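# Push the cart through the door into the yellow bay

## Task

Get the utility cart through the self-closing door and into the other room, and leave it parked in the yellow bay with all four of its wheels fully within the taped border and none touching the tape. The case of copy paper has to be sitting in the cart's top tray with no part overhanging the tray's edges. Do not finish until the door has closed again. Either one robot or both may be used. At the end, release everything and move the robots away; whatever is only held in place by a robot does not count. A robot that falls or is left leaning means failure.

## Robot and tools

Robots: r1 and r2 are identical Hello Robot Stretch 4 units. Each has an omni-wheel base, a mast carrying a lift, an arm that telescopes straight forward, a wrist with yaw, pitch and roll, a two-finger gripper, and four cameras on its own body. Height is about 1.6 m; the base edge lies no more than 0.23 m from the base origin. Loose objects may occasionally get a brief shove from outside.

Frames: the base frame sits on the floor below the base centre, x forward, y left, z up. hand_pose is reported in it: a point between the open fingertips, whose axes line up with the base frame when all wrist joints are 0 (the printed value may be slightly wrong). The odometry frame is where the base frame was when the scene began. Each robot reports only in its own frames, so where the robots stand relative to each other must be judged from images, lidar_m and wrist_depth_mm.

execute_actions: argument "actions" is a list holding one action (or none, which just returns state and images). An action is an object keyed "r1" and/or "r2". Under each key: "base", "joints", or both, optionally with "pace" and "contact_limits"; or "end_of_arm" by itself. Everything in one action starts at once. "base" holds exactly one relative move, counted from where the base last reported itself: {"translate_m": d} straight, forward positive, -2 to 2 m; {"strafe_m": d} sideways, left positive, -2 to 2 m; {"rotate_rad": d} turn in place, counter-clockwise positive, -3.2 to 3.2 rad. "joints" gives absolute targets by name: lift_m 0 to 1.2 m; arm_m 0 to 0.55 m; wrist_yaw_rad -1.134 to 4.276 (0 forward, positive left, 3.14 stowed back, above 3.4 may hit the arm); wrist_pitch_rad -1.117 to 4.259 (0 level, 1.57 pointing down); wrist_roll_rad -1.117 to 4.259 (0 fingers level, positive clockwise seen from behind); gripper_m -0.038 to 0.141 m fingertip gap (negative squeezes the tips together). A joint target outside its range is clipped and reported; any other bad value or unknown key rejects the whole call and nothing moves. "pace" is "slow", "default", "fast" or "max": base up to 0.1/0.3/0.4/0.6 m/s and 1/2/3/4 rad/s, further capped when lift_m is above 0.2 (down to 0.3 m/s and 1 rad/s at 1.2). "contact_limits": {"arm_m": 0 to 0.75}, default 0.5, the push the arm may exert before stopping. {"end_of_arm": "enable_torque"} restarts wrist or gripper motors that shut off. No action runs longer than 15 s. Parts left out of an action may still be driving toward earlier targets. Argument "cameras": list of names (r1_head_camera, r1_head_left_camera, r1_head_right_camera, r1_wrist_camera, same for r2, or "all"); omitted/null means all, [] means none. To unfold the wrist at the start, send lift_m 0.4 with wrist_yaw_rad 0.

wait: {"seconds": 0 to 10}; commands nothing new and returns state and images. zoom_image: {"camera": name, "region": [x0, y0, x1, y1]} in pixels of that camera's latest full image, origin top-left, at most 504 by 504. read_manual: {"section": "licences"} returns licence text only. finished_scene: {"scene": number}; ends the scene irreversibly and reports success. If a result reports a stop, later motion, wait and finish calls in that same reply are skipped.

Results: base_status and joint_status give how each motion ended: "done" (for the base, wheels turned the full amount even if slipping), "off_target" (resting short, may still push), "contact_stop_at_<key>" (hit something; lift, arm or wheels go slack), "limit_stop_at_<name>" such as tilt (leaning over 6 degrees, lift, arm and wheels slack) or own_body (self-collision, likely when pitch is below -0.2 with roll below -0.4 or above 4), "time_out", "torque_fault" (wrist motor limp until enable_torque). on_its_own reports things not commanded; "held at" shows a target, not a position. lidar_m: 12 distances in metres in 30-degree sectors, first straight ahead then counter-clockwise (4th left, 7th back, 10th right); "-" means nothing seen or closer than 0.25 m; sees from about 0.15 m up, sees other robots, misses glass and thin legs. wrist_depth_mm: 7x7 grid from top-left, 100 to 2000 mm. base_odometry is wheel-based; a gap over about 0.1 rad between turned_by_wheels and turned_by_imu means slipping or a collision. base_tilt in degrees, forward and right positive, with a fixed error up to 1.5. motor_effort: percent of maximum, bracket shows peak; for wheel_0, wheel_1, wheel_2 positive turns the base right. The pictures line lists the cameras in image order.

Avoid: robots pressing on each other (bases in contact press hard with millimetres more travel, and nothing reports it); shared loads, since the two robots' travel may differ by about 3 cm per metre and can tip one; turning or driving with over 1 kg in the gripper while arm_m exceeds 0.2, especially fast; strong pushes or pulls with a high gripper or high contact limit; over 2 kg in a level gripper (torque fault). Gripping: command a gap smaller than the object; tighter draws it toward the wrist. Gripper readings do not prove a hold; a firm squeeze changes gripper effort. If fingertips snag on a surface, raise the lift. The simulation keeps running while you think, holding the last command.

Each tool is called after ">>>" by a JSON object that holds its "fn" and its "kwargs".

## Session

>>> {"fn": "execute_actions", "kwargs": {"actions": []}}

Scene clock: 0.00 s.
r1.base_odometry: x=+0.000 y=+0.000 heading=+0.000 (m, m, rad; r1's odometry frame)
r1.turned_by_wheels: +0.000 (rad since the last result)
r1.turned_by_imu: +0.000 (rad since the last result)
r1.base_tilt: forward=+0.2 right=-0.9 (deg)
r1.lidar_m: 1.04 1.05 0.75 0.67 0.68 0.84 1.70 1.76 2.14 4.06 2.02 1.19
r1.base_status: not commanded
r1.joint_positions: lift_m=+0.222 arm_m=+0.002 wrist_yaw_rad=+3.184 wrist_pitch_rad=+0.000 wrist_roll_rad=+0.008 gripper_m=+0.057
r1.joint_status: not commanded
r1.motor_effort: lift_m=+20 arm_m=-1 wrist_yaw_rad=+0 wrist_pitch_rad=-7 wrist_roll_rad=+0 gripper_m=+0 wheel_0=+0 wheel_1=+0 wheel_2=+0 (%)
r1.hand_pose: x=-0.1188 y=+0.0751 z=+0.4001 quat_wxyz=(-0.021, +0.000, +0.004, +1.000) (m; r1's base frame)
r1.wrist_depth_mm: - - 133 1921 1661 991 768 / - 110 134 1921 1661 991 750 / - 117 143 1921 1661 1008 759 / 137 136 1921 1983 1661 1008 741 / 228 1863 1863 1983 1464 1008 750 / 225 1255 197 1281 196 960 732 / 224 854 946 - 931 866 732
r2.base_odometry: x=+0.000 y=+0.000 heading=+0.000 (m, m, rad; r2's odometry frame)
r2.turned_by_wheels: +0.000 (rad since the last result)
r2.turned_by_imu: +0.000 (rad since the last result)
r2.base_tilt: forward=+0.4 right=-0.6 (deg)
r2.lidar_m: 1.50 1.49 1.74 2.62 2.63 3.02 1.32 1.59 2.49 2.08 2.08 1.75
r2.base_status: not commanded
r2.joint_positions: lift_m=+0.282 arm_m=-0.001 wrist_yaw_rad=+3.141 wrist_pitch_rad=+0.013 wrist_roll_rad=+0.018 gripper_m=+0.057
r2.joint_status: not commanded
r2.motor_effort: lift_m=+19 arm_m=+0 wrist_yaw_rad=+1 wrist_pitch_rad=-5 wrist_roll_rad=-1 gripper_m=-4 wheel_0=+0 wheel_1=-1 wheel_2=+0 (%)
r2.hand_pose: x=-0.1184 y=+0.0875 z=+0.4566 quat_wxyz=(+0.000, -0.007, +0.009, +1.000) (m; r2's base frame)
r2.wrist_depth_mm: - 138 - - - - - / - 120 189 - - - - / - 133 191 - - - - / 136 138 1499 - - - - / - - 1921 - - - - / 1499 1576 197 1618 202 1863 1921 / 1078 1025 1118 112 1098 1229 1308
pictures: r1_head_camera, r1_head_left_camera, r1_head_right_camera, r1_wrist_camera, r2_head_camera, r2_head_left_camera, r2_head_right_camera, r2_wrist_camera
Images, in order (width x height): r1_head_camera 420x560, r1_head_left_camera 420x672, r1_head_right_camera 420x672, r1_wrist_camera 616x392, r2_head_camera 420x560, r2_head_left_camera 420x672, r2_head_right_camera 420x672, r2_wrist_camera 616x392.

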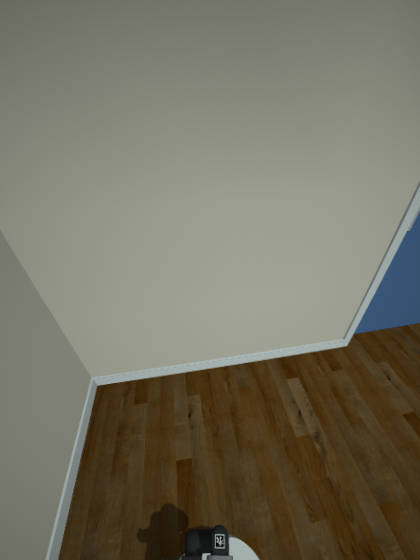

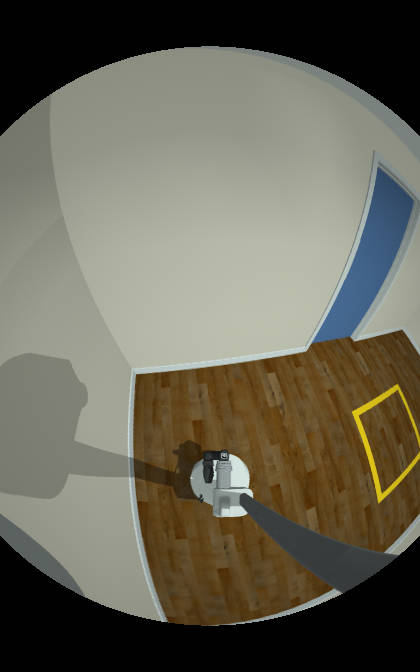

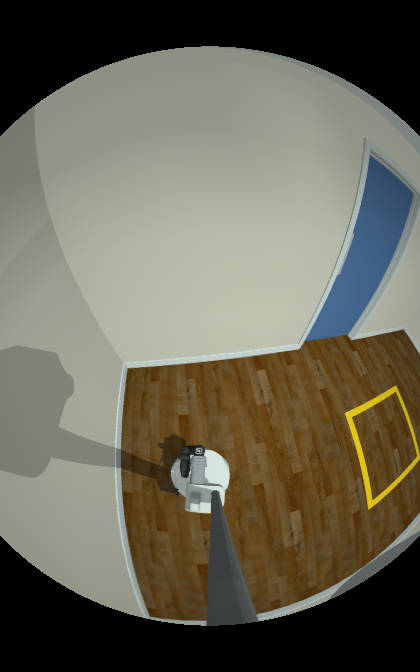

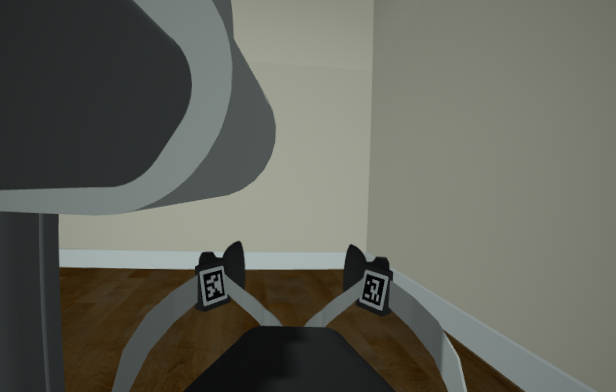

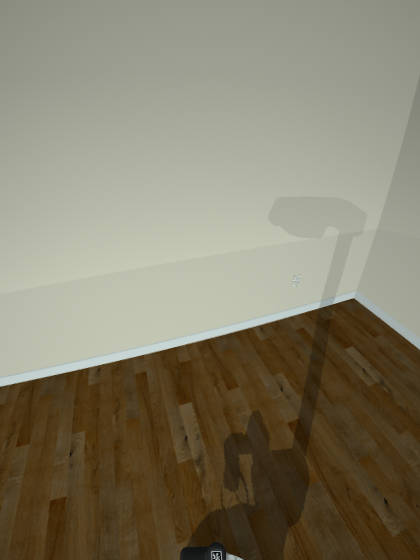

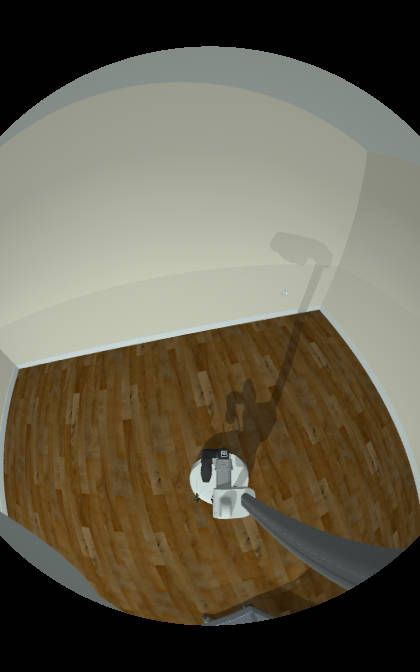

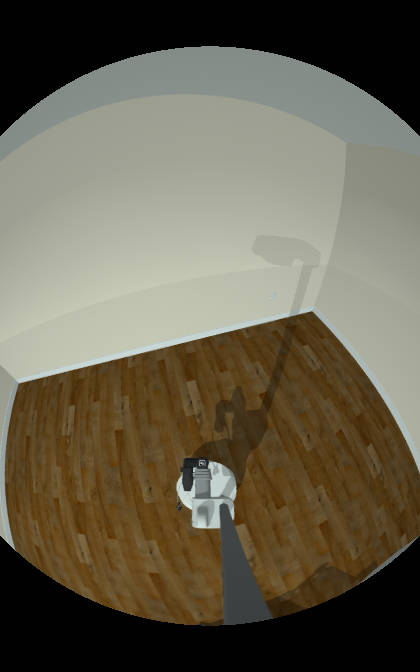

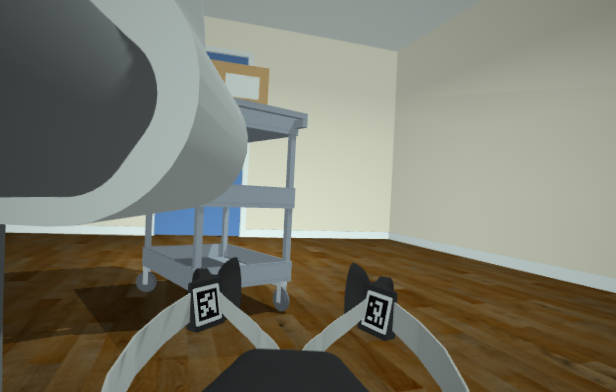

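>>> {"fn": "execute_actions", "kwargs": {"actions": [{"r1":{"base":{"rotate_rad":-1.0}},"r2":{"base":{"rotate_rad":3.0},"joints":{"lift_m":0.4,"wrist_yaw_rad":0}}}]}}

Scene clock: 5.97 s.
r1.base_odometry: x=+0.000 y=+0.000 heading=-1.000 (m, m, rad; r1's odometry frame)
r1.turned_by_wheels: -1.000 (rad since the last result)
r1.turned_by_imu: -1.002 (rad since the last result)
r1.base_tilt: forward=+0.1 right=-0.9 (deg)
r1.lidar_m: 1.87 1.15 1.05 1.06 0.76 0.66 0.71 0.89 1.73 1.77 2.21 4.06
r1.base_status: done
r1.joint_positions: lift_m=+0.222 arm_m=+0.002 wrist_yaw_rad=+3.184 wrist_pitch_rad=+0.000 wrist_roll_rad=+0.008 gripper_m=+0.057
r1.joint_status: not commanded
r1.motor_effort: lift_m=+20(20) arm_m=+0(1) wrist_yaw_rad=-1(0) wrist_pitch_rad=-6(6) wrist_roll_rad=+0(0) gripper_m=-3(2) wheel_0=+3(4) wheel_1=+1(6) wheel_2=+1(8) (%)
r1.hand_pose: x=-0.1188 y=+0.0751 z=+0.4001 quat_wxyz=(-0.021, +0.000, +0.004, +1.000) (m; r1's base frame)
r1.wrist_depth_mm: - - 133 842 759 676 634 / - 110 134 831 750 683 640 / - 117 142 820 759 683 647 / 136 136 904 842 759 691 647 / 227 1060 917 842 759 691 647 / 226 1078 197 831 196 707 647 / 224 854 946 - 759 691 654
r2.base_odometry: x=+0.000 y=+0.000 heading=+3.000 (m, m, rad; r2's odometry frame)
r2.turned_by_wheels: +3.000 (rad since the last result)
r2.turned_by_imu: +3.016 (rad since the last result)
r2.base_tilt: forward=+0.5 right=-0.8 (deg)
r2.lidar_m: 1.33 1.27 2.69 2.08 2.06 1.95 1.52 1.50 1.62 2.45 2.62 2.86
r2.base_status: done
r2.joint_positions: lift_m=+0.400 arm_m=-0.001 wrist_yaw_rad=+0.000 wrist_pitch_rad=+0.013 wrist_roll_rad=+0.018 gripper_m=+0.057
r2.joint_status: all done
r2.motor_effort: lift_m=+20(23) arm_m=+0(0) wrist_yaw_rad=-2(7) wrist_pitch_rad=-6(4) wrist_roll_rad=+1(0) gripper_m=-5(4) wheel_0=-1(4) wheel_1=+0(7) wheel_2=-1(10) (%)
r2.hand_pose: x=+0.4586 y=-0.0873 z=+0.5743 quat_wxyz=(+1.000, +0.009, +0.007, +0.000) (m; r2's base frame)
r2.wrist_depth_mm: - - - - - - - / - 1229 - - - - - / - 1182 1499 - - - - / - - - - - - - / - 1708 - - - - - / 1430 1336 198 - 202 - - / 1281 1060 1281 112 1336 1430 1537
pictures: r1_head_camera, r1_head_left_camera, r1_head_right_camera, r1_wrist_camera, r2_head_camera, r2_head_left_camera, r2_head_right_camera, r2_wrist_camera
Images, in order (width x height): r1_head_camera 420x560, r1_head_left_camera 420x672, r1_head_right_camera 420x672, r1_wrist_camera 616x392, r2_head_camera 420x560, r2_head_left_camera 420x672, r2_head_right_camera 420x672, r2_wrist_camera 616x392.

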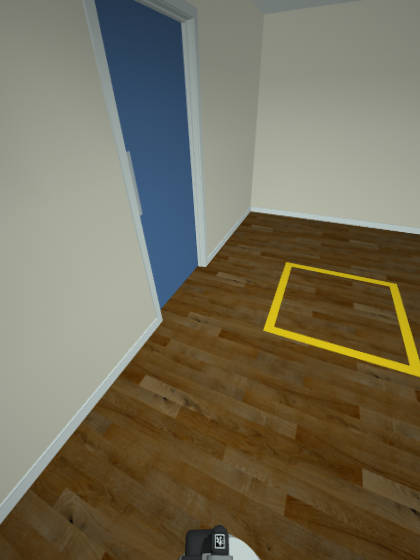

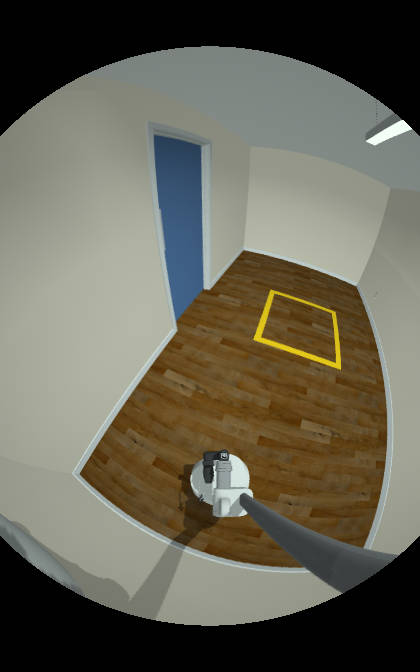

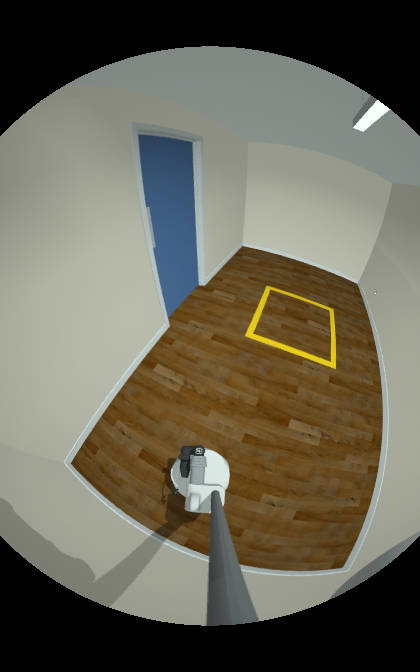

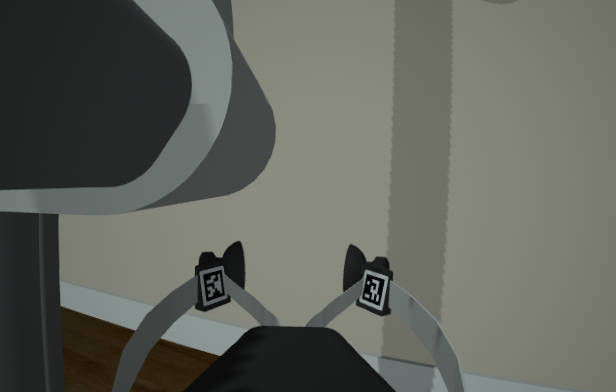

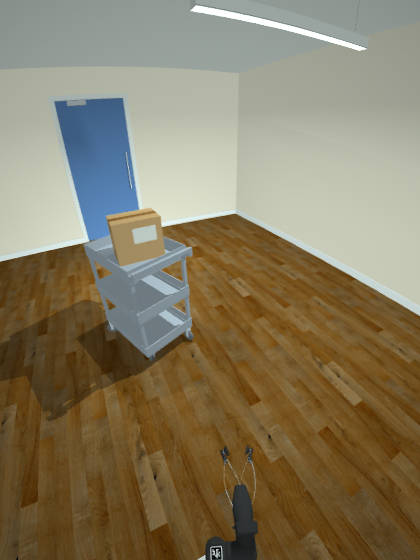

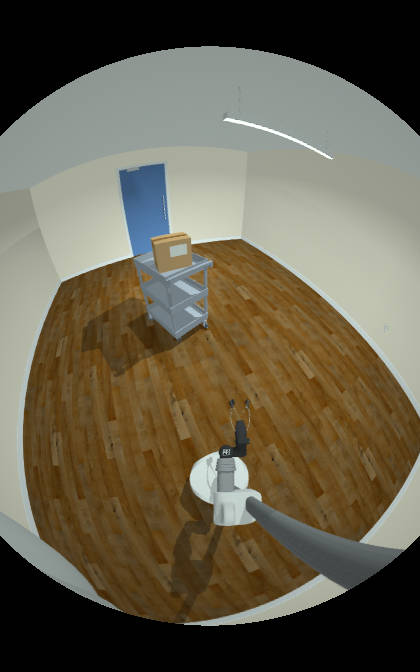

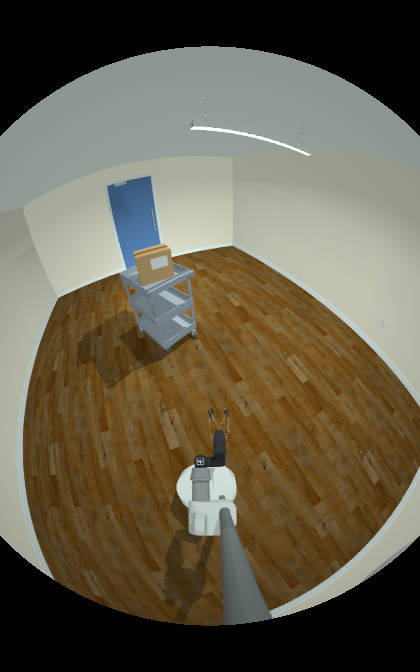

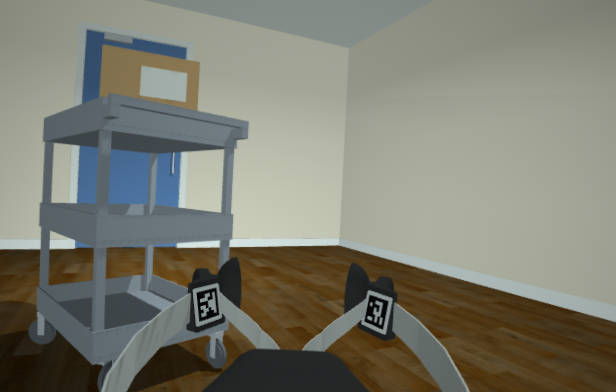

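>>> {"fn": "zoom_image", "kwargs": {"camera": "r2_head_camera", "region": [40, 80, 260, 380]}}

>>> {"fn": "execute_actions", "kwargs": {"actions": [{"r1":{"base":{"rotate_rad":1.2}},"r2":{"base":{"rotate_rad":0.45},"joints":{"lift_m":0.8}}}], "cameras": ["r1_head_camera","r2_head_camera","r2_wrist_camera"]}}

Region (40, 80, 260, 380) of r2_head_camera's 420x560 image, scaled by 1.680, with more detail than that image has; it fills the left 370 columns of this view, and the rest is white.

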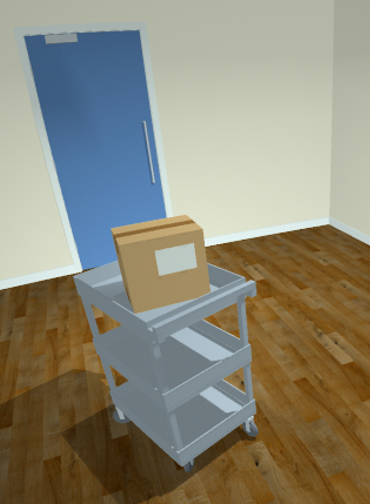

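Scene clock: 30.67 s.
r1.base_odometry: x=+0.000 y=+0.000 heading=+0.200 (m, m, rad; r1's odometry frame)
r1.turned_by_wheels: +1.200 (rad since the last result)
r1.turned_by_imu: +1.201 (rad since the last result)
r1.base_tilt: forward=+0.1 right=-0.9 (deg)
r1.lidar_m: 1.04 0.96 0.70 0.68 0.72 1.01 1.74 1.85 2.54 3.81 1.47 1.11
r1.base_status: done
r1.joint_positions: lift_m=+0.222 arm_m=+0.002 wrist_yaw_rad=+3.184 wrist_pitch_rad=+0.000 wrist_roll_rad=+0.008 gripper_m=+0.057
r1.joint_status: not commanded
r1.motor_effort: lift_m=+20(20) arm_m=+0(1) wrist_yaw_rad=-1(1) wrist_pitch_rad=-7(6) wrist_roll_rad=+0(1) gripper_m=-6(4) wheel_0=-1(5) wheel_1=+0(7) wheel_2=+1(5) (%)
r1.hand_pose: x=-0.1188 y=+0.0751 z=+0.4001 quat_wxyz=(-0.021, +0.000, +0.004, +1.000) (m; r1's base frame)
r1.wrist_depth_mm: - - 133 1863 1863 1397 976 / - 110 134 1921 1921 1366 931 / - 118 142 1983 1921 1397 917 / 137 136 1983 1983 1863 1366 917 / 228 1983 1983 1921 1863 1366 891 / 227 1229 197 1229 196 1229 917 / 224 854 960 - 917 931 854
r2.base_odometry: x=+0.000 y=+0.000 heading=-2.834 (m, m, rad; r2's odometry frame)
r2.turned_by_wheels: +0.450 (rad since the last result)
r2.turned_by_imu: +0.454 (rad since the last result)
r2.base_tilt: forward=+0.5 right=-0.7 (deg)
r2.lidar_m: 1.28 2.87 2.09 2.07 2.05 1.55 1.49 1.58 2.22 2.63 2.79 1.41
r2.base_status: done
r2.joint_positions: lift_m=+0.800 arm_m=-0.001 wrist_yaw_rad=+0.000 wrist_pitch_rad=+0.013 wrist_roll_rad=+0.018 gripper_m=+0.057
r2.joint_status: all done
r2.motor_effort: lift_m=+22(23) arm_m=+0(0) wrist_yaw_rad=+0(2) wrist_pitch_rad=-6(5) wrist_roll_rad=-1(1) gripper_m=-6(5) wheel_0=-2(6) wheel_1=-1(7) wheel_2=-2(9) (%)
r2.hand_pose: x=+0.4586 y=-0.0874 z=+0.9742 quat_wxyz=(+1.000, +0.009, +0.007, +0.000) (m; r2's base frame)
r2.wrist_depth_mm: - - - - - - - / - - - - - - - / - - - - - - - / - - - - - - - / - - - 1308 1229 - - / - - 198 1661 202 - - / - - - 112 1205 - -
pictures: r1_head_camera, r2_head_camera, r2_wrist_camera
Images, in order (width x height): r1_head_camera 420x560, r2_head_camera 420x560, r2_wrist_camera 616x392.

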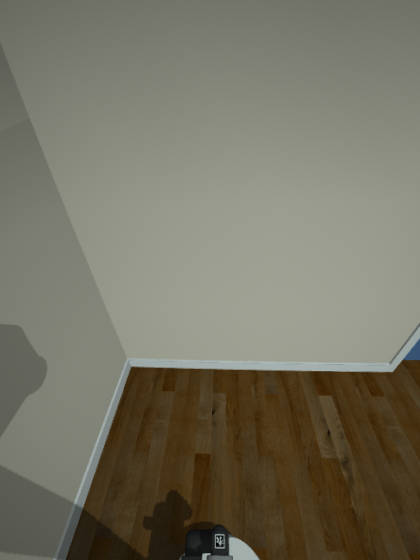

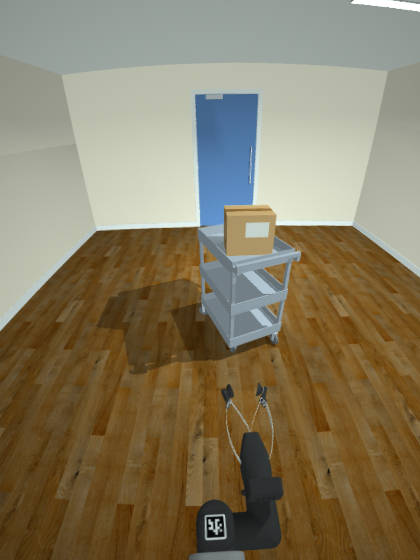

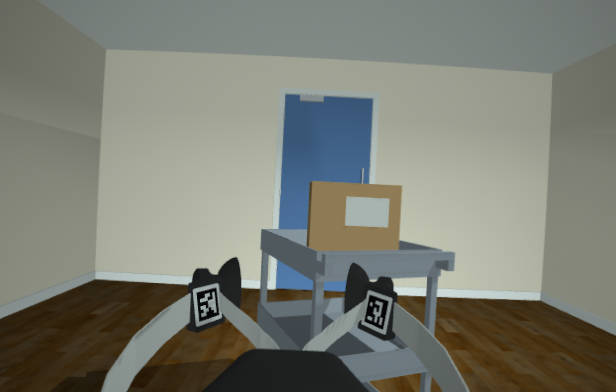

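>>> {"fn": "execute_actions", "kwargs": {"actions": [{"r1":{"base":{"strafe_m":-1.9},"pace":"fast"},"r2":{"base":{"rotate_rad":0.44},"joints":{"wrist_roll_rad":1.57,"gripper_m":0.1}}}], "cameras": []}}

>>> {"fn": "execute_actions", "kwargs": {"actions": [{"r2":{"base":{"strafe_m":-0.8}}}], "cameras": ["r1_head_camera","r1_head_left_camera","r2_head_camera","r2_wrist_camera"]}}

Scene clock: 67.30 s.
r1.base_odometry: x=+0.379 y=-1.862 heading=+0.200 (m, m, rad; r1's odometry frame)
r1.turned_by_wheels: +0.000 (rad since the last result)
r1.turned_by_imu: -0.004 (rad since the last result)
r1.base_tilt: forward=+0.1 right=-0.8 (deg)
r1.lidar_m: 1.07 1.14 1.47 2.58 2.51 1.85 1.80 1.87 2.25 2.18 1.43 1.04
r1.base_status: done
r1.joint_positions: lift_m=+0.222 arm_m=+0.002 wrist_yaw_rad=+3.184 wrist_pitch_rad=+0.000 wrist_roll_rad=+0.008 gripper_m=+0.057
r1.joint_status: not commanded
r1.motor_effort: lift_m=+20(19) arm_m=-1(1) wrist_yaw_rad=+0(0) wrist_pitch_rad=-5(7) wrist_roll_rad=+0(0) gripper_m=-2(2) wheel_0=-2(14) wheel_1=+1(12) wheel_2=+1(1) (%)
r1.hand_pose: x=-0.1188 y=+0.0751 z=+0.4001 quat_wxyz=(-0.021, +0.000, +0.004, +1.000) (m; r1's base frame)
r1.wrist_depth_mm: - - 133 1921 1921 1863 1863 / - 110 134 1983 1921 1921 1921 / - 118 142 1983 1921 1921 1921 / 137 136 1983 1983 1983 1921 1921 / 226 - 1921 1983 1983 1863 1921 / 225 1255 196 1229 196 1366 1366 / 224 854 976 - 931 917 976
r2.base_odometry: x=+0.000 y=+0.000 heading=-2.394 (m, m, rad; r2's odometry frame)
r2.turned_by_wheels: +0.440 (rad since the last result)
r2.turned_by_imu: +0.445 (rad since the last result)
r2.base_tilt: forward=+0.5 right=-0.7 (deg)
r2.lidar_m: 3.12 2.13 2.06 2.13 1.58 1.48 1.53 2.08 2.65 2.70 1.52 1.29
r2.base_status: done
r2.joint_positions: lift_m=+0.800 arm_m=-0.001 wrist_yaw_rad=+0.000 wrist_pitch_rad=+0.013 wrist_roll_rad=+1.570 gripper_m=+0.100
r2.joint_status: all done
r2.motor_effort: lift_m=+22(21) arm_m=+0(0) wrist_yaw_rad=-1(1) wrist_pitch_rad=-6(6) wrist_roll_rad=+2(5) gripper_m=-4(5) wheel_0=-1(5) wheel_1=+0(4) wheel_2=+0(7) (%)
r2.hand_pose: x=+0.4586 y=-0.0874 z=+0.9742 quat_wxyz=(+0.708, +0.707, +0.005, -0.005) (m; r2's base frame)
r2.wrist_depth_mm: - - - - - 1499 1308 / - - - - - - 1366 / - - - - - - 1366 / - - - - - 1983 1366 / - - - - - 1921 1308 / - - - - 199 1863 1308 / - - - 112 - 1661 1308
pictures: none
No camera images: the call's "cameras" was empty. Leave "cameras" out to get every camera's image.

Scene clock: 71.30 s.
r1.base_odometry: x=+0.379 y=-1.862 heading=+0.200 (m, m, rad; r1's odometry frame)
r1.turned_by_wheels: +0.000 (rad since the last result)
r1.turned_by_imu: +0.000 (rad since the last result)
r1.base_tilt: forward=+0.2 right=-0.9 (deg)
r1.lidar_m: 1.07 1.15 1.50 2.58 2.51 1.85 1.79 1.87 2.25 2.17 1.43 1.04
r1.base_status: not commanded
r1.joint_positions: lift_m=+0.222 arm_m=+0.002 wrist_yaw_rad=+3.184 wrist_pitch_rad=+0.000 wrist_roll_rad=+0.008 gripper_m=+0.057
r1.joint_status: not commanded
r1.motor_effort: lift_m=+20(20) arm_m=-1(1) wrist_yaw_rad=+0(1) wrist_pitch_rad=-7(7) wrist_roll_rad=+1(1) gripper_m=-5(5) wheel_0=-2(2) wheel_1=+1(1) wheel_2=+1(1) (%)
r1.hand_pose: x=-0.1188 y=+0.0751 z=+0.4001 quat_wxyz=(-0.021, +0.000, +0.004, +1.000) (m; r1's base frame)
r1.wrist_depth_mm: - - 133 1863 1921 1921 1863 / - 110 134 1983 1808 1921 1863 / - 118 143 1983 1983 1983 1921 / 137 136 1983 1983 1983 1983 1921 / 227 - 1983 1983 1983 1921 1921 / 226 1205 197 1255 196 1336 1336 / 224 842 946 - 946 917 991
r2.base_odometry: x=-0.544 y=+0.587 heading=-2.394 (m, m, rad; r2's odometry frame)
r2.turned_by_wheels: +0.000 (rad since the last result)
r2.turned_by_imu: +0.000 (rad since the last result)
r2.base_tilt: forward=+0.4 right=-0.5 (deg)
r2.lidar_m: 1.02 2.93 2.76 2.83 1.98 1.85 1.93 2.06 1.93 1.99 2.63 1.07
r2.base_status: done
r2.joint_positions: lift_m=+0.800 arm_m=-0.001 wrist_yaw_rad=+0.000 wrist_pitch_rad=+0.013 wrist_roll_rad=+1.570 gripper_m=+0.100
r2.joint_status: not commanded
r2.motor_effort: lift_m=+21(22) arm_m=+0(0) wrist_yaw_rad=+1(0) wrist_pitch_rad=-5(6) wrist_roll_rad=+1(2) gripper_m=-3(4) wheel_0=-1(6) wheel_1=+0(15) wheel_2=+0(1) (%)
r2.hand_pose: x=+0.4585 y=-0.0874 z=+0.9743 quat_wxyz=(+0.707, +0.707, +0.005, -0.005) (m; r2's base frame)
r2.wrist_depth_mm: - - - - - - 1430 / - - - - - - 1366 / - - - 1025 878 891 1160 / - - - 1025 1499 1078 1160 / - - - 1098 1336 1078 1118 / - - - - 199 1661 1205 / - - - 112 - 1661 1308
pictures: r1_head_camera, r1_head_left_camera, r2_head_camera, r2_wrist_camera
Images, in order (width x height): r1_head_camera 420x560, r1_head_left_camera 420x672, r2_head_camera 420x560, r2_wrist_camera 616x392.

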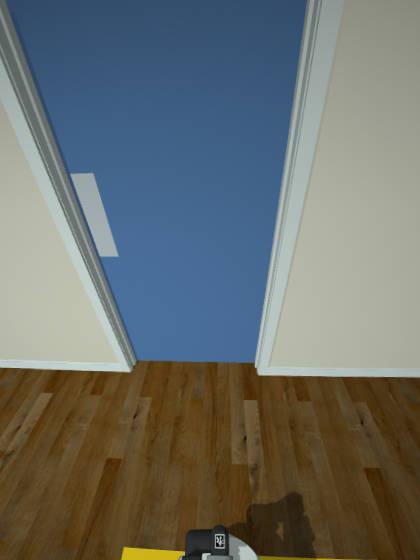

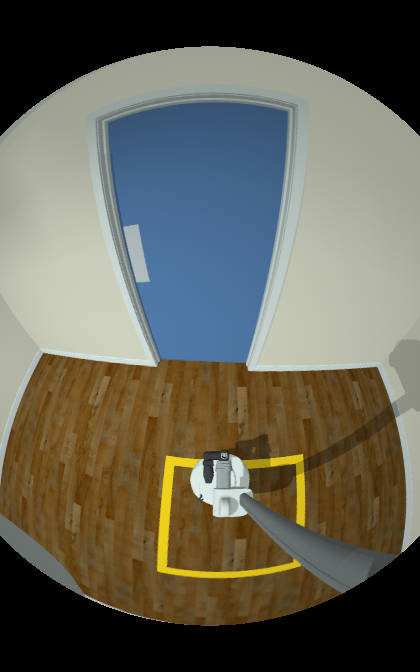

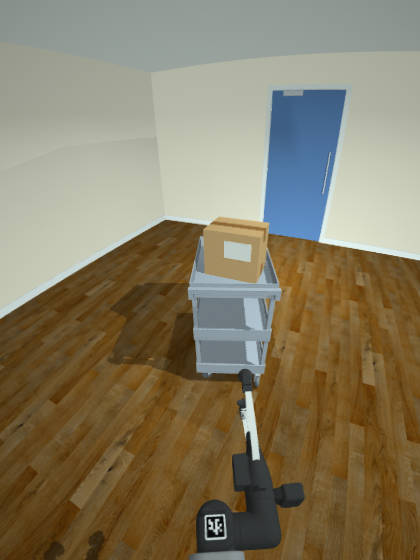

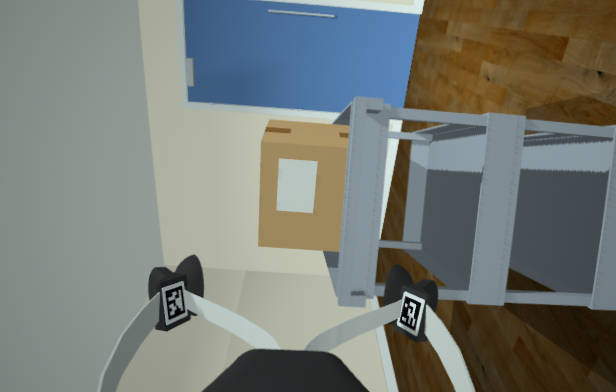

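>>> {"fn": "execute_actions", "kwargs": {"actions": [{"r1":{"base":{"strafe_m":0.2}},"r2":{"base":{"translate_m":0.35}}}], "cameras": []}}

>>> {"fn": "execute_actions", "kwargs": {"actions": [{"r1":{"base":{"translate_m":0.75}},"r2":{"base":{"strafe_m":-0.05}}}], "cameras": ["r1_head_camera","r1_head_left_camera","r2_head_camera","r2_wrist_camera"]}}

Scene clock: 92.27 s.
r1.base_odometry: x=+0.339 y=-1.666 heading=+0.201 (m, m, rad; r1's odometry frame)
r1.turned_by_wheels: +0.000 (rad since the last result)
r1.turned_by_imu: +0.000 (rad since the last result)
r1.base_tilt: forward=+0.1 right=-0.9 (deg)
r1.lidar_m: 1.09 1.12 1.47 2.39 2.49 1.85 1.79 1.87 2.46 2.37 1.42 1.11
r1.base_status: done
r1.joint_positions: lift_m=+0.222 arm_m=+0.002 wrist_yaw_rad=+3.184 wrist_pitch_rad=+0.000 wrist_roll_rad=+0.008 gripper_m=+0.057
r1.joint_status: not commanded
r1.motor_effort: lift_m=+19(20) arm_m=-1(1) wrist_yaw_rad=-1(1) wrist_pitch_rad=-8(5) wrist_roll_rad=+0(1) gripper_m=-4(4) wheel_0=+1(10) wheel_1=+0(10) wheel_2=+1(1) (%)
r1.hand_pose: x=-0.1188 y=+0.0751 z=+0.4001 quat_wxyz=(-0.021, +0.000, +0.004, +1.000) (m; r1's base frame)
r1.wrist_depth_mm: - - 133 1863 1921 1863 1921 / - 110 134 1921 1863 1921 1921 / - 117 142 1863 1921 1983 1921 / 137 136 1983 1983 1983 1863 1983 / 226 1983 - 1983 1921 1921 1863 / 226 1255 197 1255 196 1366 1366 / 223 854 976 - 931 931 976
r2.base_odometry: x=-0.801 y=+0.349 heading=-2.394 (m, m, rad; r2's odometry frame)
r2.turned_by_wheels: +0.000 (rad since the last result)
r2.turned_by_imu: +0.001 (rad since the last result)
r2.base_tilt: forward=+0.7 right=-0.5 (deg)
r2.lidar_m: 0.69 2.77 2.61 2.69 2.32 2.17 2.24 2.20 2.08 2.14 2.87 0.70
r2.base_status: done
r2.joint_positions: lift_m=+0.800 arm_m=-0.001 wrist_yaw_rad=+0.000 wrist_pitch_rad=+0.013 wrist_roll_rad=+1.570 gripper_m=+0.100
r2.joint_status: not commanded
r2.motor_effort: lift_m=+21(20) arm_m=+0(0) wrist_yaw_rad=-1(1) wrist_pitch_rad=-7(7) wrist_roll_rad=+1(1) gripper_m=-3(3) wheel_0=-1(3) wheel_1=+1(4) wheel_2=+1(11) (%)
r2.hand_pose: x=+0.4585 y=-0.0874 z=+0.9743 quat_wxyz=(+0.707, +0.707, +0.005, -0.005) (m; r2's base frame)
r2.wrist_depth_mm: - - - - - 1921 1397 / - - - - 535 798 668 / - - - 647 535 1042 732 / - - - 683 544 1025 723 / - - - 741 549 991 707 / - - - - 199 1708 683 / - - - 112 559 574 574
pictures: none
No camera images: the call's "cameras" was empty. Leave "cameras" out to get every camera's image.

Scene clock: 96.27 s.
r1.base_odometry: x=+1.074 y=-1.516 heading=+0.201 (m, m, rad; r1's odometry frame)
r1.turned_by_wheels: +0.000 (rad since the last result)
r1.turned_by_imu: +0.001 (rad since the last result)
r1.base_tilt: forward=+0.1 right=-0.9 (deg)
r1.lidar_m: 0.34 0.37 0.51 1.21 2.49 2.62 2.54 2.66 2.48 1.01 0.48 0.36
r1.base_status: done
r1.joint_positions: lift_m=+0.222 arm_m=+0.002 wrist_yaw_rad=+3.184 wrist_pitch_rad=+0.000 wrist_roll_rad=+0.008 gripper_m=+0.057
r1.joint_status: not commanded
r1.motor_effort: lift_m=+19(20) arm_m=-1(1) wrist_yaw_rad=-1(0) wrist_pitch_rad=-5(6) wrist_roll_rad=+0(0) gripper_m=-5(5) wheel_0=+2(7) wheel_1=+1(4) wheel_2=+0(8) (%)
r1.hand_pose: x=-0.1188 y=+0.0751 z=+0.4001 quat_wxyz=(-0.021, +0.000, +0.004, +1.000) (m; r1's base frame)
r1.wrist_depth_mm: - - 133 - - - - / - 110 134 - - - - / - 118 143 - - - - / 136 135 - - - - - / 227 - - - - - - / 226 1255 198 1205 197 1397 1366 / 224 842 946 - 917 931 991
r2.base_odometry: x=-0.835 y=+0.385 heading=-2.394 (m, m, rad; r2's odometry frame)
r2.turned_by_wheels: +0.000 (rad since the last result)
r2.turned_by_imu: +0.001 (rad since the last result)
r2.base_tilt: forward=+0.5 right=-0.6 (deg)
r2.lidar_m: 0.68 2.79 2.64 2.76 2.33 2.20 2.26 2.17 2.03 2.11 2.78 0.71
r2.base_status: done
r2.joint_positions: lift_m=+0.800 arm_m=-0.001 wrist_yaw_rad=+0.000 wrist_pitch_rad=+0.013 wrist_roll_rad=+1.570 gripper_m=+0.100
r2.joint_status: not commanded
r2.motor_effort: lift_m=+21(21) arm_m=+0(0) wrist_yaw_rad=+0(1) wrist_pitch_rad=-5(6) wrist_roll_rad=+1(0) gripper_m=-5(2) wheel_0=+0(8) wheel_1=+1(7) wheel_2=+0(4) (%)
r2.hand_pose: x=+0.4585 y=-0.0874 z=+0.9743 quat_wxyz=(+0.707, +0.707, +0.005, -0.005) (m; r2's base frame)
r2.wrist_depth_mm: - - - - - - 1397 / - - - - 569 1756 1281 / - - - 654 530 1025 732 / - - - 668 539 1008 715 / - - - 723 549 991 715 / - - 741 - 198 917 691 / - - - 112 559 574 574
pictures: r1_head_camera, r1_head_left_camera, r2_head_camera, r2_wrist_camera
Images, in order (width x height): r1_head_camera 420x560, r1_head_left_camera 420x672, r2_head_camera 420x560, r2_wrist_camera 616x392.

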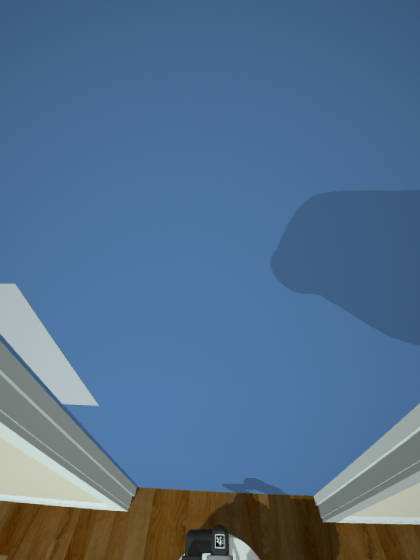

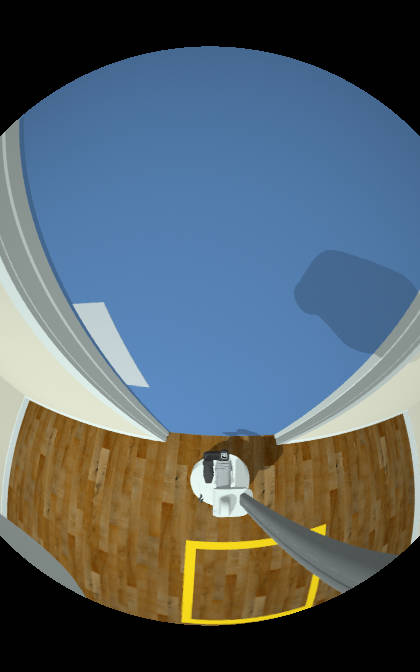

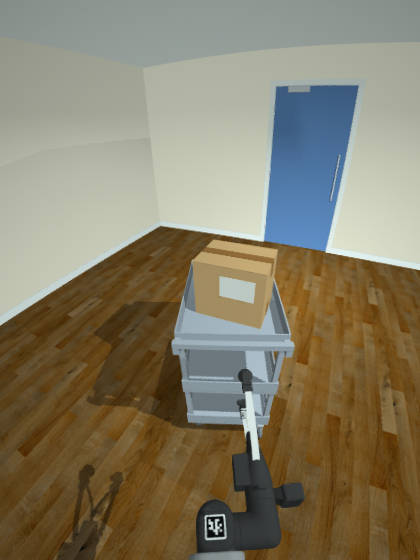

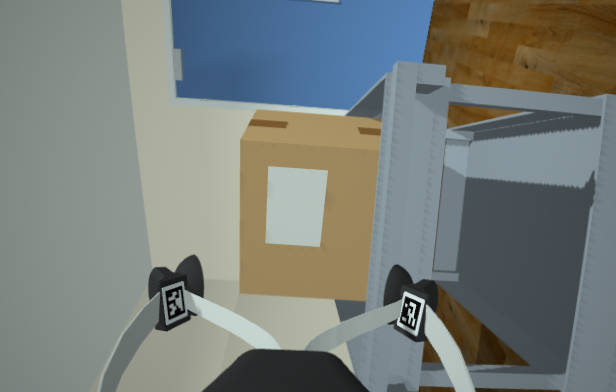

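>>> {"fn": "zoom_image", "kwargs": {"camera": "r2_head_camera", "region": [150, 230, 320, 440]}}

>>> {"fn": "zoom_image", "kwargs": {"camera": "r2_wrist_camera", "region": [300, 40, 616, 392]}}

Region (150, 230, 320, 440) of r2_head_camera's 420x560 image, scaled by 2.400, with more detail than that image has; it fills the left 408 columns of this view, and the rest is white.

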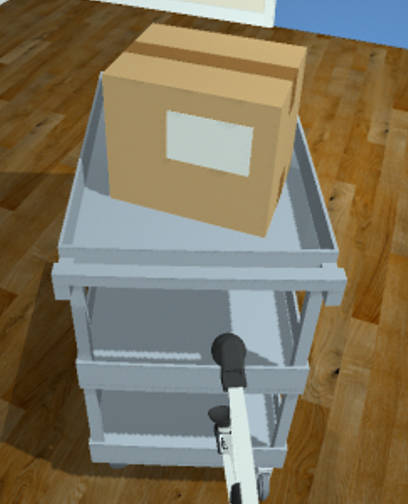

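Region (300, 40, 616, 392) of r2_wrist_camera's 616x392 image, scaled by 1.432; it fills the left 452 columns of this view, and the rest is white.

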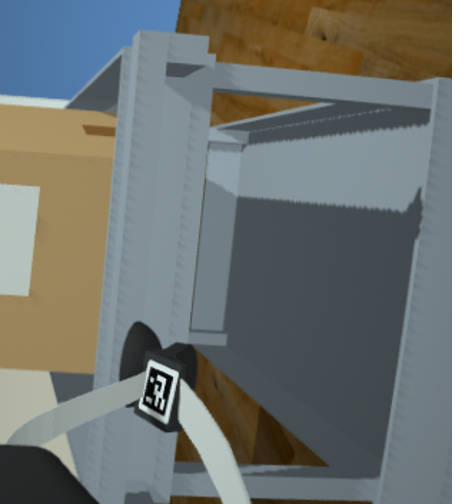

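>>> {"fn": "execute_actions", "kwargs": {"actions": [{"r1":{"base":{"translate_m":0.5},"pace":"slow"},"r2":{"joints":{"lift_m":0.65}}}], "cameras": ["r1_head_camera","r1_head_left_camera","r2_head_camera","r2_wrist_camera"]}}

Scene clock: 113.17 s.
r1.base_odometry: x=+1.563 y=-1.416 heading=+0.201 (m, m, rad; r1's odometry frame)
r1.turned_by_wheels: +0.000 (rad since the last result)
r1.turned_by_imu: +0.003 (rad since the last result)
r1.base_tilt: forward=+0.2 right=-0.8 (deg)
r1.lidar_m: 0.25 0.40 2.42 0.42 0.44 3.13 3.06 3.16 0.45 0.25 0.25 -
r1.base_status: done
r1.joint_positions: lift_m=+0.222 arm_m=+0.002 wrist_yaw_rad=+3.184 wrist_pitch_rad=+0.000 wrist_roll_rad=+0.008 gripper_m=+0.057
r1.joint_status: not commanded
r1.motor_effort: lift_m=+20(20) arm_m=-1(0) wrist_yaw_rad=+0(1) wrist_pitch_rad=-5(7) wrist_roll_rad=+1(1) gripper_m=-2(5) wheel_0=+15(18) wheel_1=+0(15) wheel_2=-16(25) (%)
r1.hand_pose: x=-0.1188 y=+0.0751 z=+0.4001 quat_wxyz=(-0.021, +0.000, +0.004, +1.000) (m; r1's base frame)
r1.wrist_depth_mm: - - 133 - - - - / - 110 134 - - - - / - 118 142 - - - - / 137 136 - - - - - / 225 - - - - - - / 225 1229 198 1229 196 1397 1366 / 224 854 960 - 946 917 960
r2.base_odometry: x=-0.835 y=+0.385 heading=-2.394 (m, m, rad; r2's odometry frame)
r2.turned_by_wheels: +0.000 (rad since the last result)
r2.turned_by_imu: +0.003 (rad since the last result)
r2.base_tilt: forward=+0.6 right=-0.4 (deg)
r2.lidar_m: 0.68 2.82 2.63 2.75 2.34 2.21 2.27 2.15 2.04 2.12 2.79 0.71
r2.base_status: not commanded
r2.joint_positions: lift_m=+0.650 arm_m=-0.001 wrist_yaw_rad=+0.000 wrist_pitch_rad=+0.013 wrist_roll_rad=+1.570 gripper_m=+0.100
r2.joint_status: all done
r2.motor_effort: lift_m=+17(20) arm_m=+0(0) wrist_yaw_rad=-1(0) wrist_pitch_rad=-7(6) wrist_roll_rad=+1(2) gripper_m=-1(2) wheel_0=+0(0) wheel_1=+1(1) wheel_2=+0(0) (%)
r2.hand_pose: x=+0.4585 y=-0.0874 z=+0.8246 quat_wxyz=(+0.707, +0.707, +0.005, -0.005) (m; r2's base frame)
r2.wrist_depth_mm: - - - - - 1708 1205 / - - - 521 - 1430 1098 / - - 640 530 1138 732 539 / - - 661 535 1138 715 866 / - - 707 544 1138 707 866 / - - 741 549 198 559 878 / - - - 112 - 559 1042
pictures: r1_head_camera, r1_head_left_camera, r2_head_camera, r2_wrist_camera
Images, in order (width x height): r1_head_camera 420x560, r1_head_left_camera 420x672, r2_head_camera 420x560, r2_wrist_camera 616x392.

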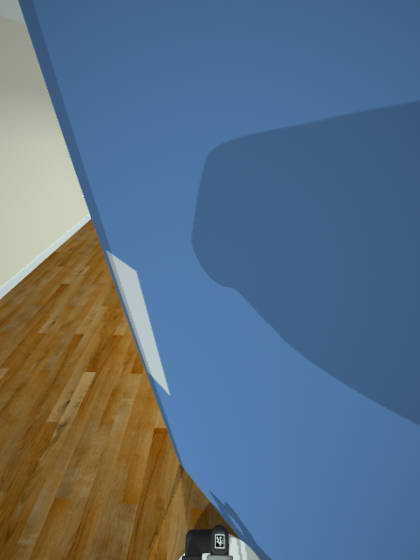

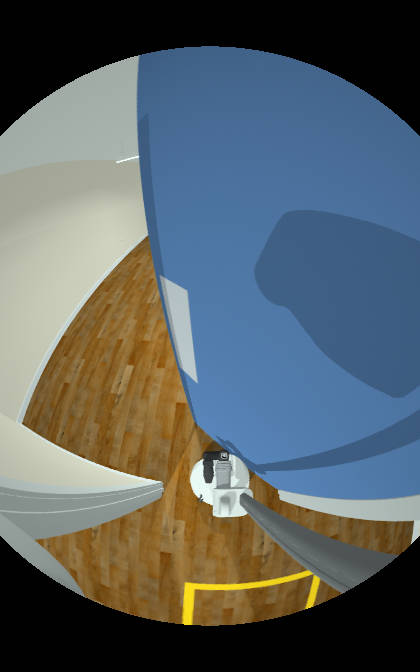

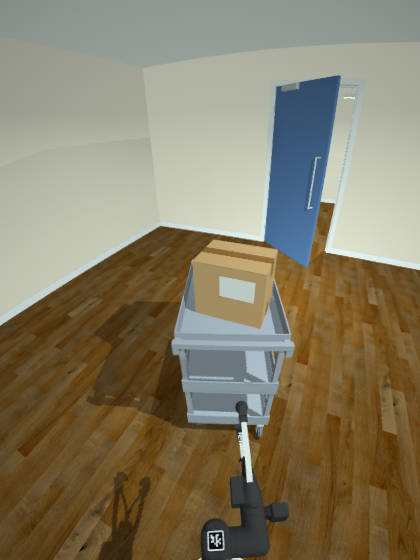

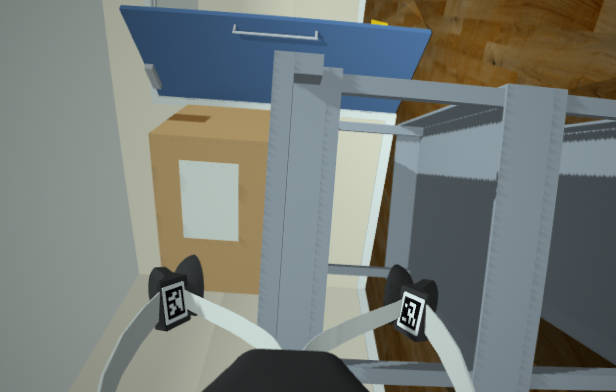

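>>> {"fn": "execute_actions", "kwargs": {"actions": [{"r1":{"base":{"translate_m":0.5},"pace":"slow"},"r2":{"base":{"translate_m":0.18},"joints":{"lift_m":0.64},"pace":"slow"}}], "cameras": ["r1_head_left_camera","r2_head_camera","r2_wrist_camera"]}}

Scene clock: 123.70 s.
r1.base_odometry: x=+2.053 y=-1.317 heading=+0.201 (m, m, rad; r1's odometry frame)
r1.turned_by_wheels: +0.000 (rad since the last result)
r1.turned_by_imu: -0.001 (rad since the last result)
r1.base_tilt: forward=+0.1 right=-0.7 (deg)
r1.lidar_m: 1.62 3.24 2.40 2.11 0.81 0.72 3.61 0.51 0.26 0.25 3.28 0.25
r1.base_status: done
r1.joint_positions: lift_m=+0.222 arm_m=+0.002 wrist_yaw_rad=+3.184 wrist_pitch_rad=+0.000 wrist_roll_rad=+0.008 gripper_m=+0.057
r1.joint_status: not commanded
r1.motor_effort: lift_m=+19(20) arm_m=+0(1) wrist_yaw_rad=-1(0) wrist_pitch_rad=-6(6) wrist_roll_rad=+0(0) gripper_m=-4(2) wheel_0=+10(19) wheel_1=-2(5) wheel_2=-8(21) (%)
r1.hand_pose: x=-0.1188 y=+0.0751 z=+0.4001 quat_wxyz=(-0.021, +0.000, +0.004, +1.000) (m; r1's base frame)
r1.wrist_depth_mm: - - 133 - - 723 661 / - 110 134 - - 723 676 / - 118 142 - - 732 683 / 137 136 - - - 715 683 / 227 - - - - 732 691 / 226 1255 198 1255 196 741 691 / 225 854 960 - 931 691 691
r2.base_odometry: x=-0.967 y=+0.263 heading=-2.394 (m, m, rad; r2's odometry frame)
r2.turned_by_wheels: +0.000 (rad since the last result)
r2.turned_by_imu: +0.002 (rad since the last result)
r2.base_tilt: forward=+0.6 right=-0.7 (deg)
r2.lidar_m: 0.50 2.75 2.55 2.66 2.47 2.36 2.43 2.22 2.12 2.19 2.90 0.50
r2.base_status: done
r2.joint_positions: lift_m=+0.640 arm_m=-0.001 wrist_yaw_rad=+0.000 wrist_pitch_rad=+0.013 wrist_roll_rad=+1.570 gripper_m=+0.100
r2.joint_status: all done
r2.motor_effort: lift_m=+17(16) arm_m=+0(0) wrist_yaw_rad=+1(0) wrist_pitch_rad=-4(4) wrist_roll_rad=+2(0) gripper_m=-4(4) wheel_0=+1(5) wheel_1=+1(4) wheel_2=-2(7) (%)
r2.hand_pose: x=+0.4585 y=-0.0874 z=+0.8146 quat_wxyz=(+0.707, +0.707, +0.005, -0.005) (m; r2's base frame)
r2.wrist_depth_mm: - - - 343 351 355 1078 / - - 559 345 - 778 484 / - 459 455 353 - 707 500 / - 488 484 357 - 699 496 / - 525 301 362 - 683 488 / - 554 301 366 199 668 480 / - - - 112 - 574 379
pictures: r1_head_left_camera, r2_head_camera, r2_wrist_camera
Images, in order (width x height): r1_head_left_camera 420x672, r2_head_camera 420x560, r2_wrist_camera 616x392.

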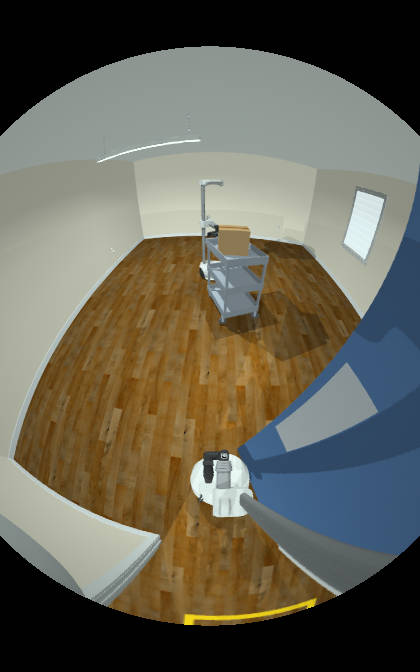

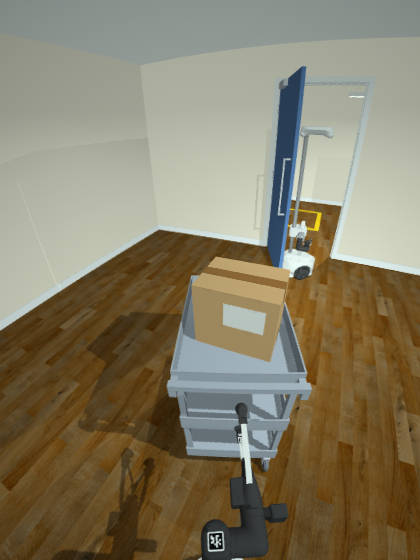

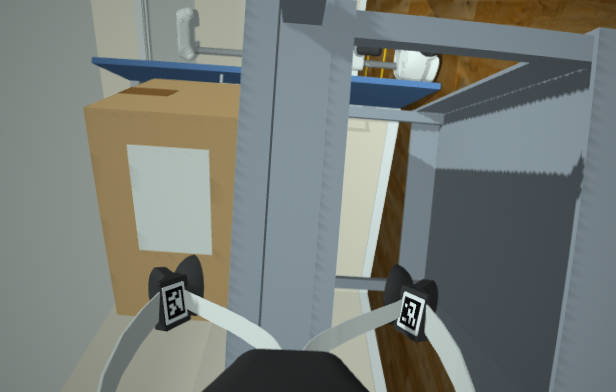

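>>> {"fn": "execute_actions", "kwargs": {"actions": [{"r1":{"base":{"strafe_m":-0.6},"pace":"slow"},"r2":{"joints":{"lift_m":0.685,"gripper_m":0.08}}}], "cameras": ["r1_head_left_camera","r2_head_camera","r2_wrist_camera"]}}

Scene clock: 141.43 s.
r1.base_odometry: x=+2.134 y=-1.634 heading=+0.121 (m, m, rad; r1's odometry frame)
r1.turned_by_wheels: -0.080 (rad since the last result)
r1.turned_by_imu: -0.121 (rad since the last result)
r1.base_tilt: forward=+0.2 right=-0.9 (deg)
r1.lidar_m: 1.62 1.60 2.82 2.64 0.98 0.96 3.77 0.27 0.25 - 0.25 0.27
r1.base_status: strafe_m contact_stop (by the wheels' count: -0.326 of -0.600)
r1.joint_positions: lift_m=+0.222 arm_m=+0.002 wrist_yaw_rad=+3.184 wrist_pitch_rad=+0.000 wrist_roll_rad=+0.008 gripper_m=+0.057
r1.joint_status: not commanded
r1.on_its_own: the wheels are slack since a contact_stop
r1.motor_effort: lift_m=+20(20) arm_m=-1(1) wrist_yaw_rad=-1(4) wrist_pitch_rad=-8(7) wrist_roll_rad=+0(1) gripper_m=-4(1) wheel_0=+0(27) wheel_1=+0(35) wheel_2=+0(8) (%)
r1.hand_pose: x=-0.1188 y=+0.0751 z=+0.4001 quat_wxyz=(-0.021, +0.000, +0.004, +1.000) (m; r1's base frame)
r1.wrist_depth_mm: - - 133 - - - 878 / - 110 134 - - - 854 / - 118 142 - - - 820 / 136 136 - - - - 820 / 227 603 - - - - 820 / 225 517 196 1229 196 1366 831 / 224 521 960 - 931 917 831
r2.base_odometry: x=-0.967 y=+0.263 heading=-2.394 (m, m, rad; r2's odometry frame)
r2.turned_by_wheels: +0.000 (rad since the last result)
r2.turned_by_imu: +0.003 (rad since the last result)
r2.base_tilt: forward=+0.5 right=-0.8 (deg)
r2.lidar_m: 0.50 2.75 2.53 2.66 2.49 2.35 2.42 2.26 2.12 2.20 2.90 0.52
r2.base_status: not commanded
r2.joint_positions: lift_m=+0.685 arm_m=-0.001 wrist_yaw_rad=+0.000 wrist_pitch_rad=+0.013 wrist_roll_rad=+1.570 gripper_m=+0.080
r2.joint_status: all done
r2.motor_effort: lift_m=+22(28) arm_m=+0(0) wrist_yaw_rad=+0(1) wrist_pitch_rad=-5(5) wrist_roll_rad=+1(0) gripper_m=-3(6) wheel_0=+1(1) wheel_1=+0(0) wheel_2=-1(2) (%)
r2.hand_pose: x=+0.4585 y=-0.0874 z=+0.8592 quat_wxyz=(+0.707, +0.707, +0.005, -0.005) (m; r2's base frame)
r2.wrist_depth_mm: - - - 345 349 357 1160 / - - 640 349 351 1708 539 / - 473 462 351 917 809 569 / - 504 492 355 960 788 559 / - - 517 364 976 768 554 / - - 196 366 201 741 539 / - - - 112 - 647 530
pictures: r1_head_left_camera, r2_head_camera, r2_wrist_camera
Images, in order (width x height): r1_head_left_camera 420x672, r2_head_camera 420x560, r2_wrist_camera 616x392.

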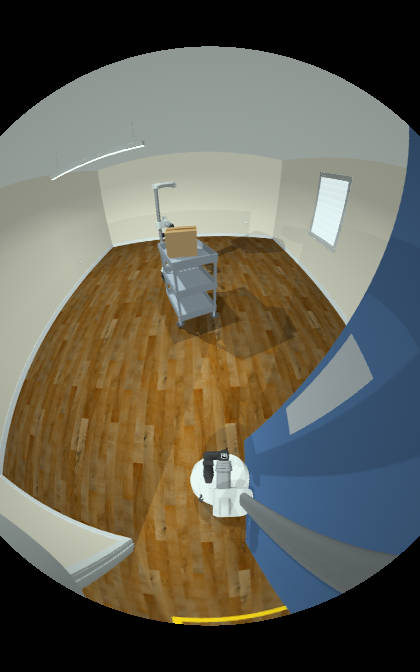

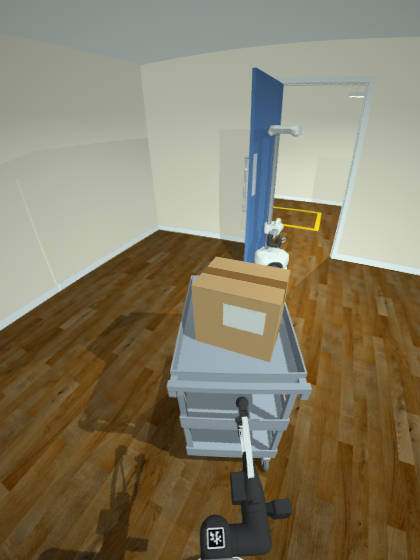

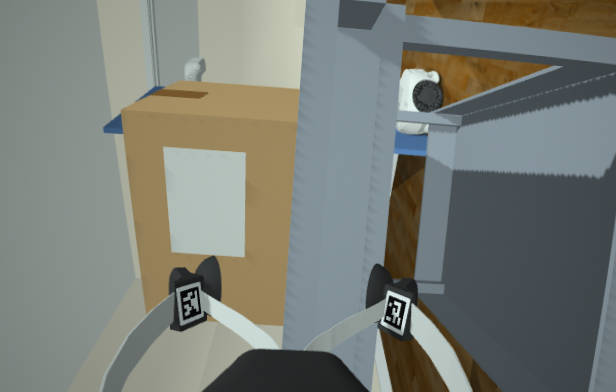

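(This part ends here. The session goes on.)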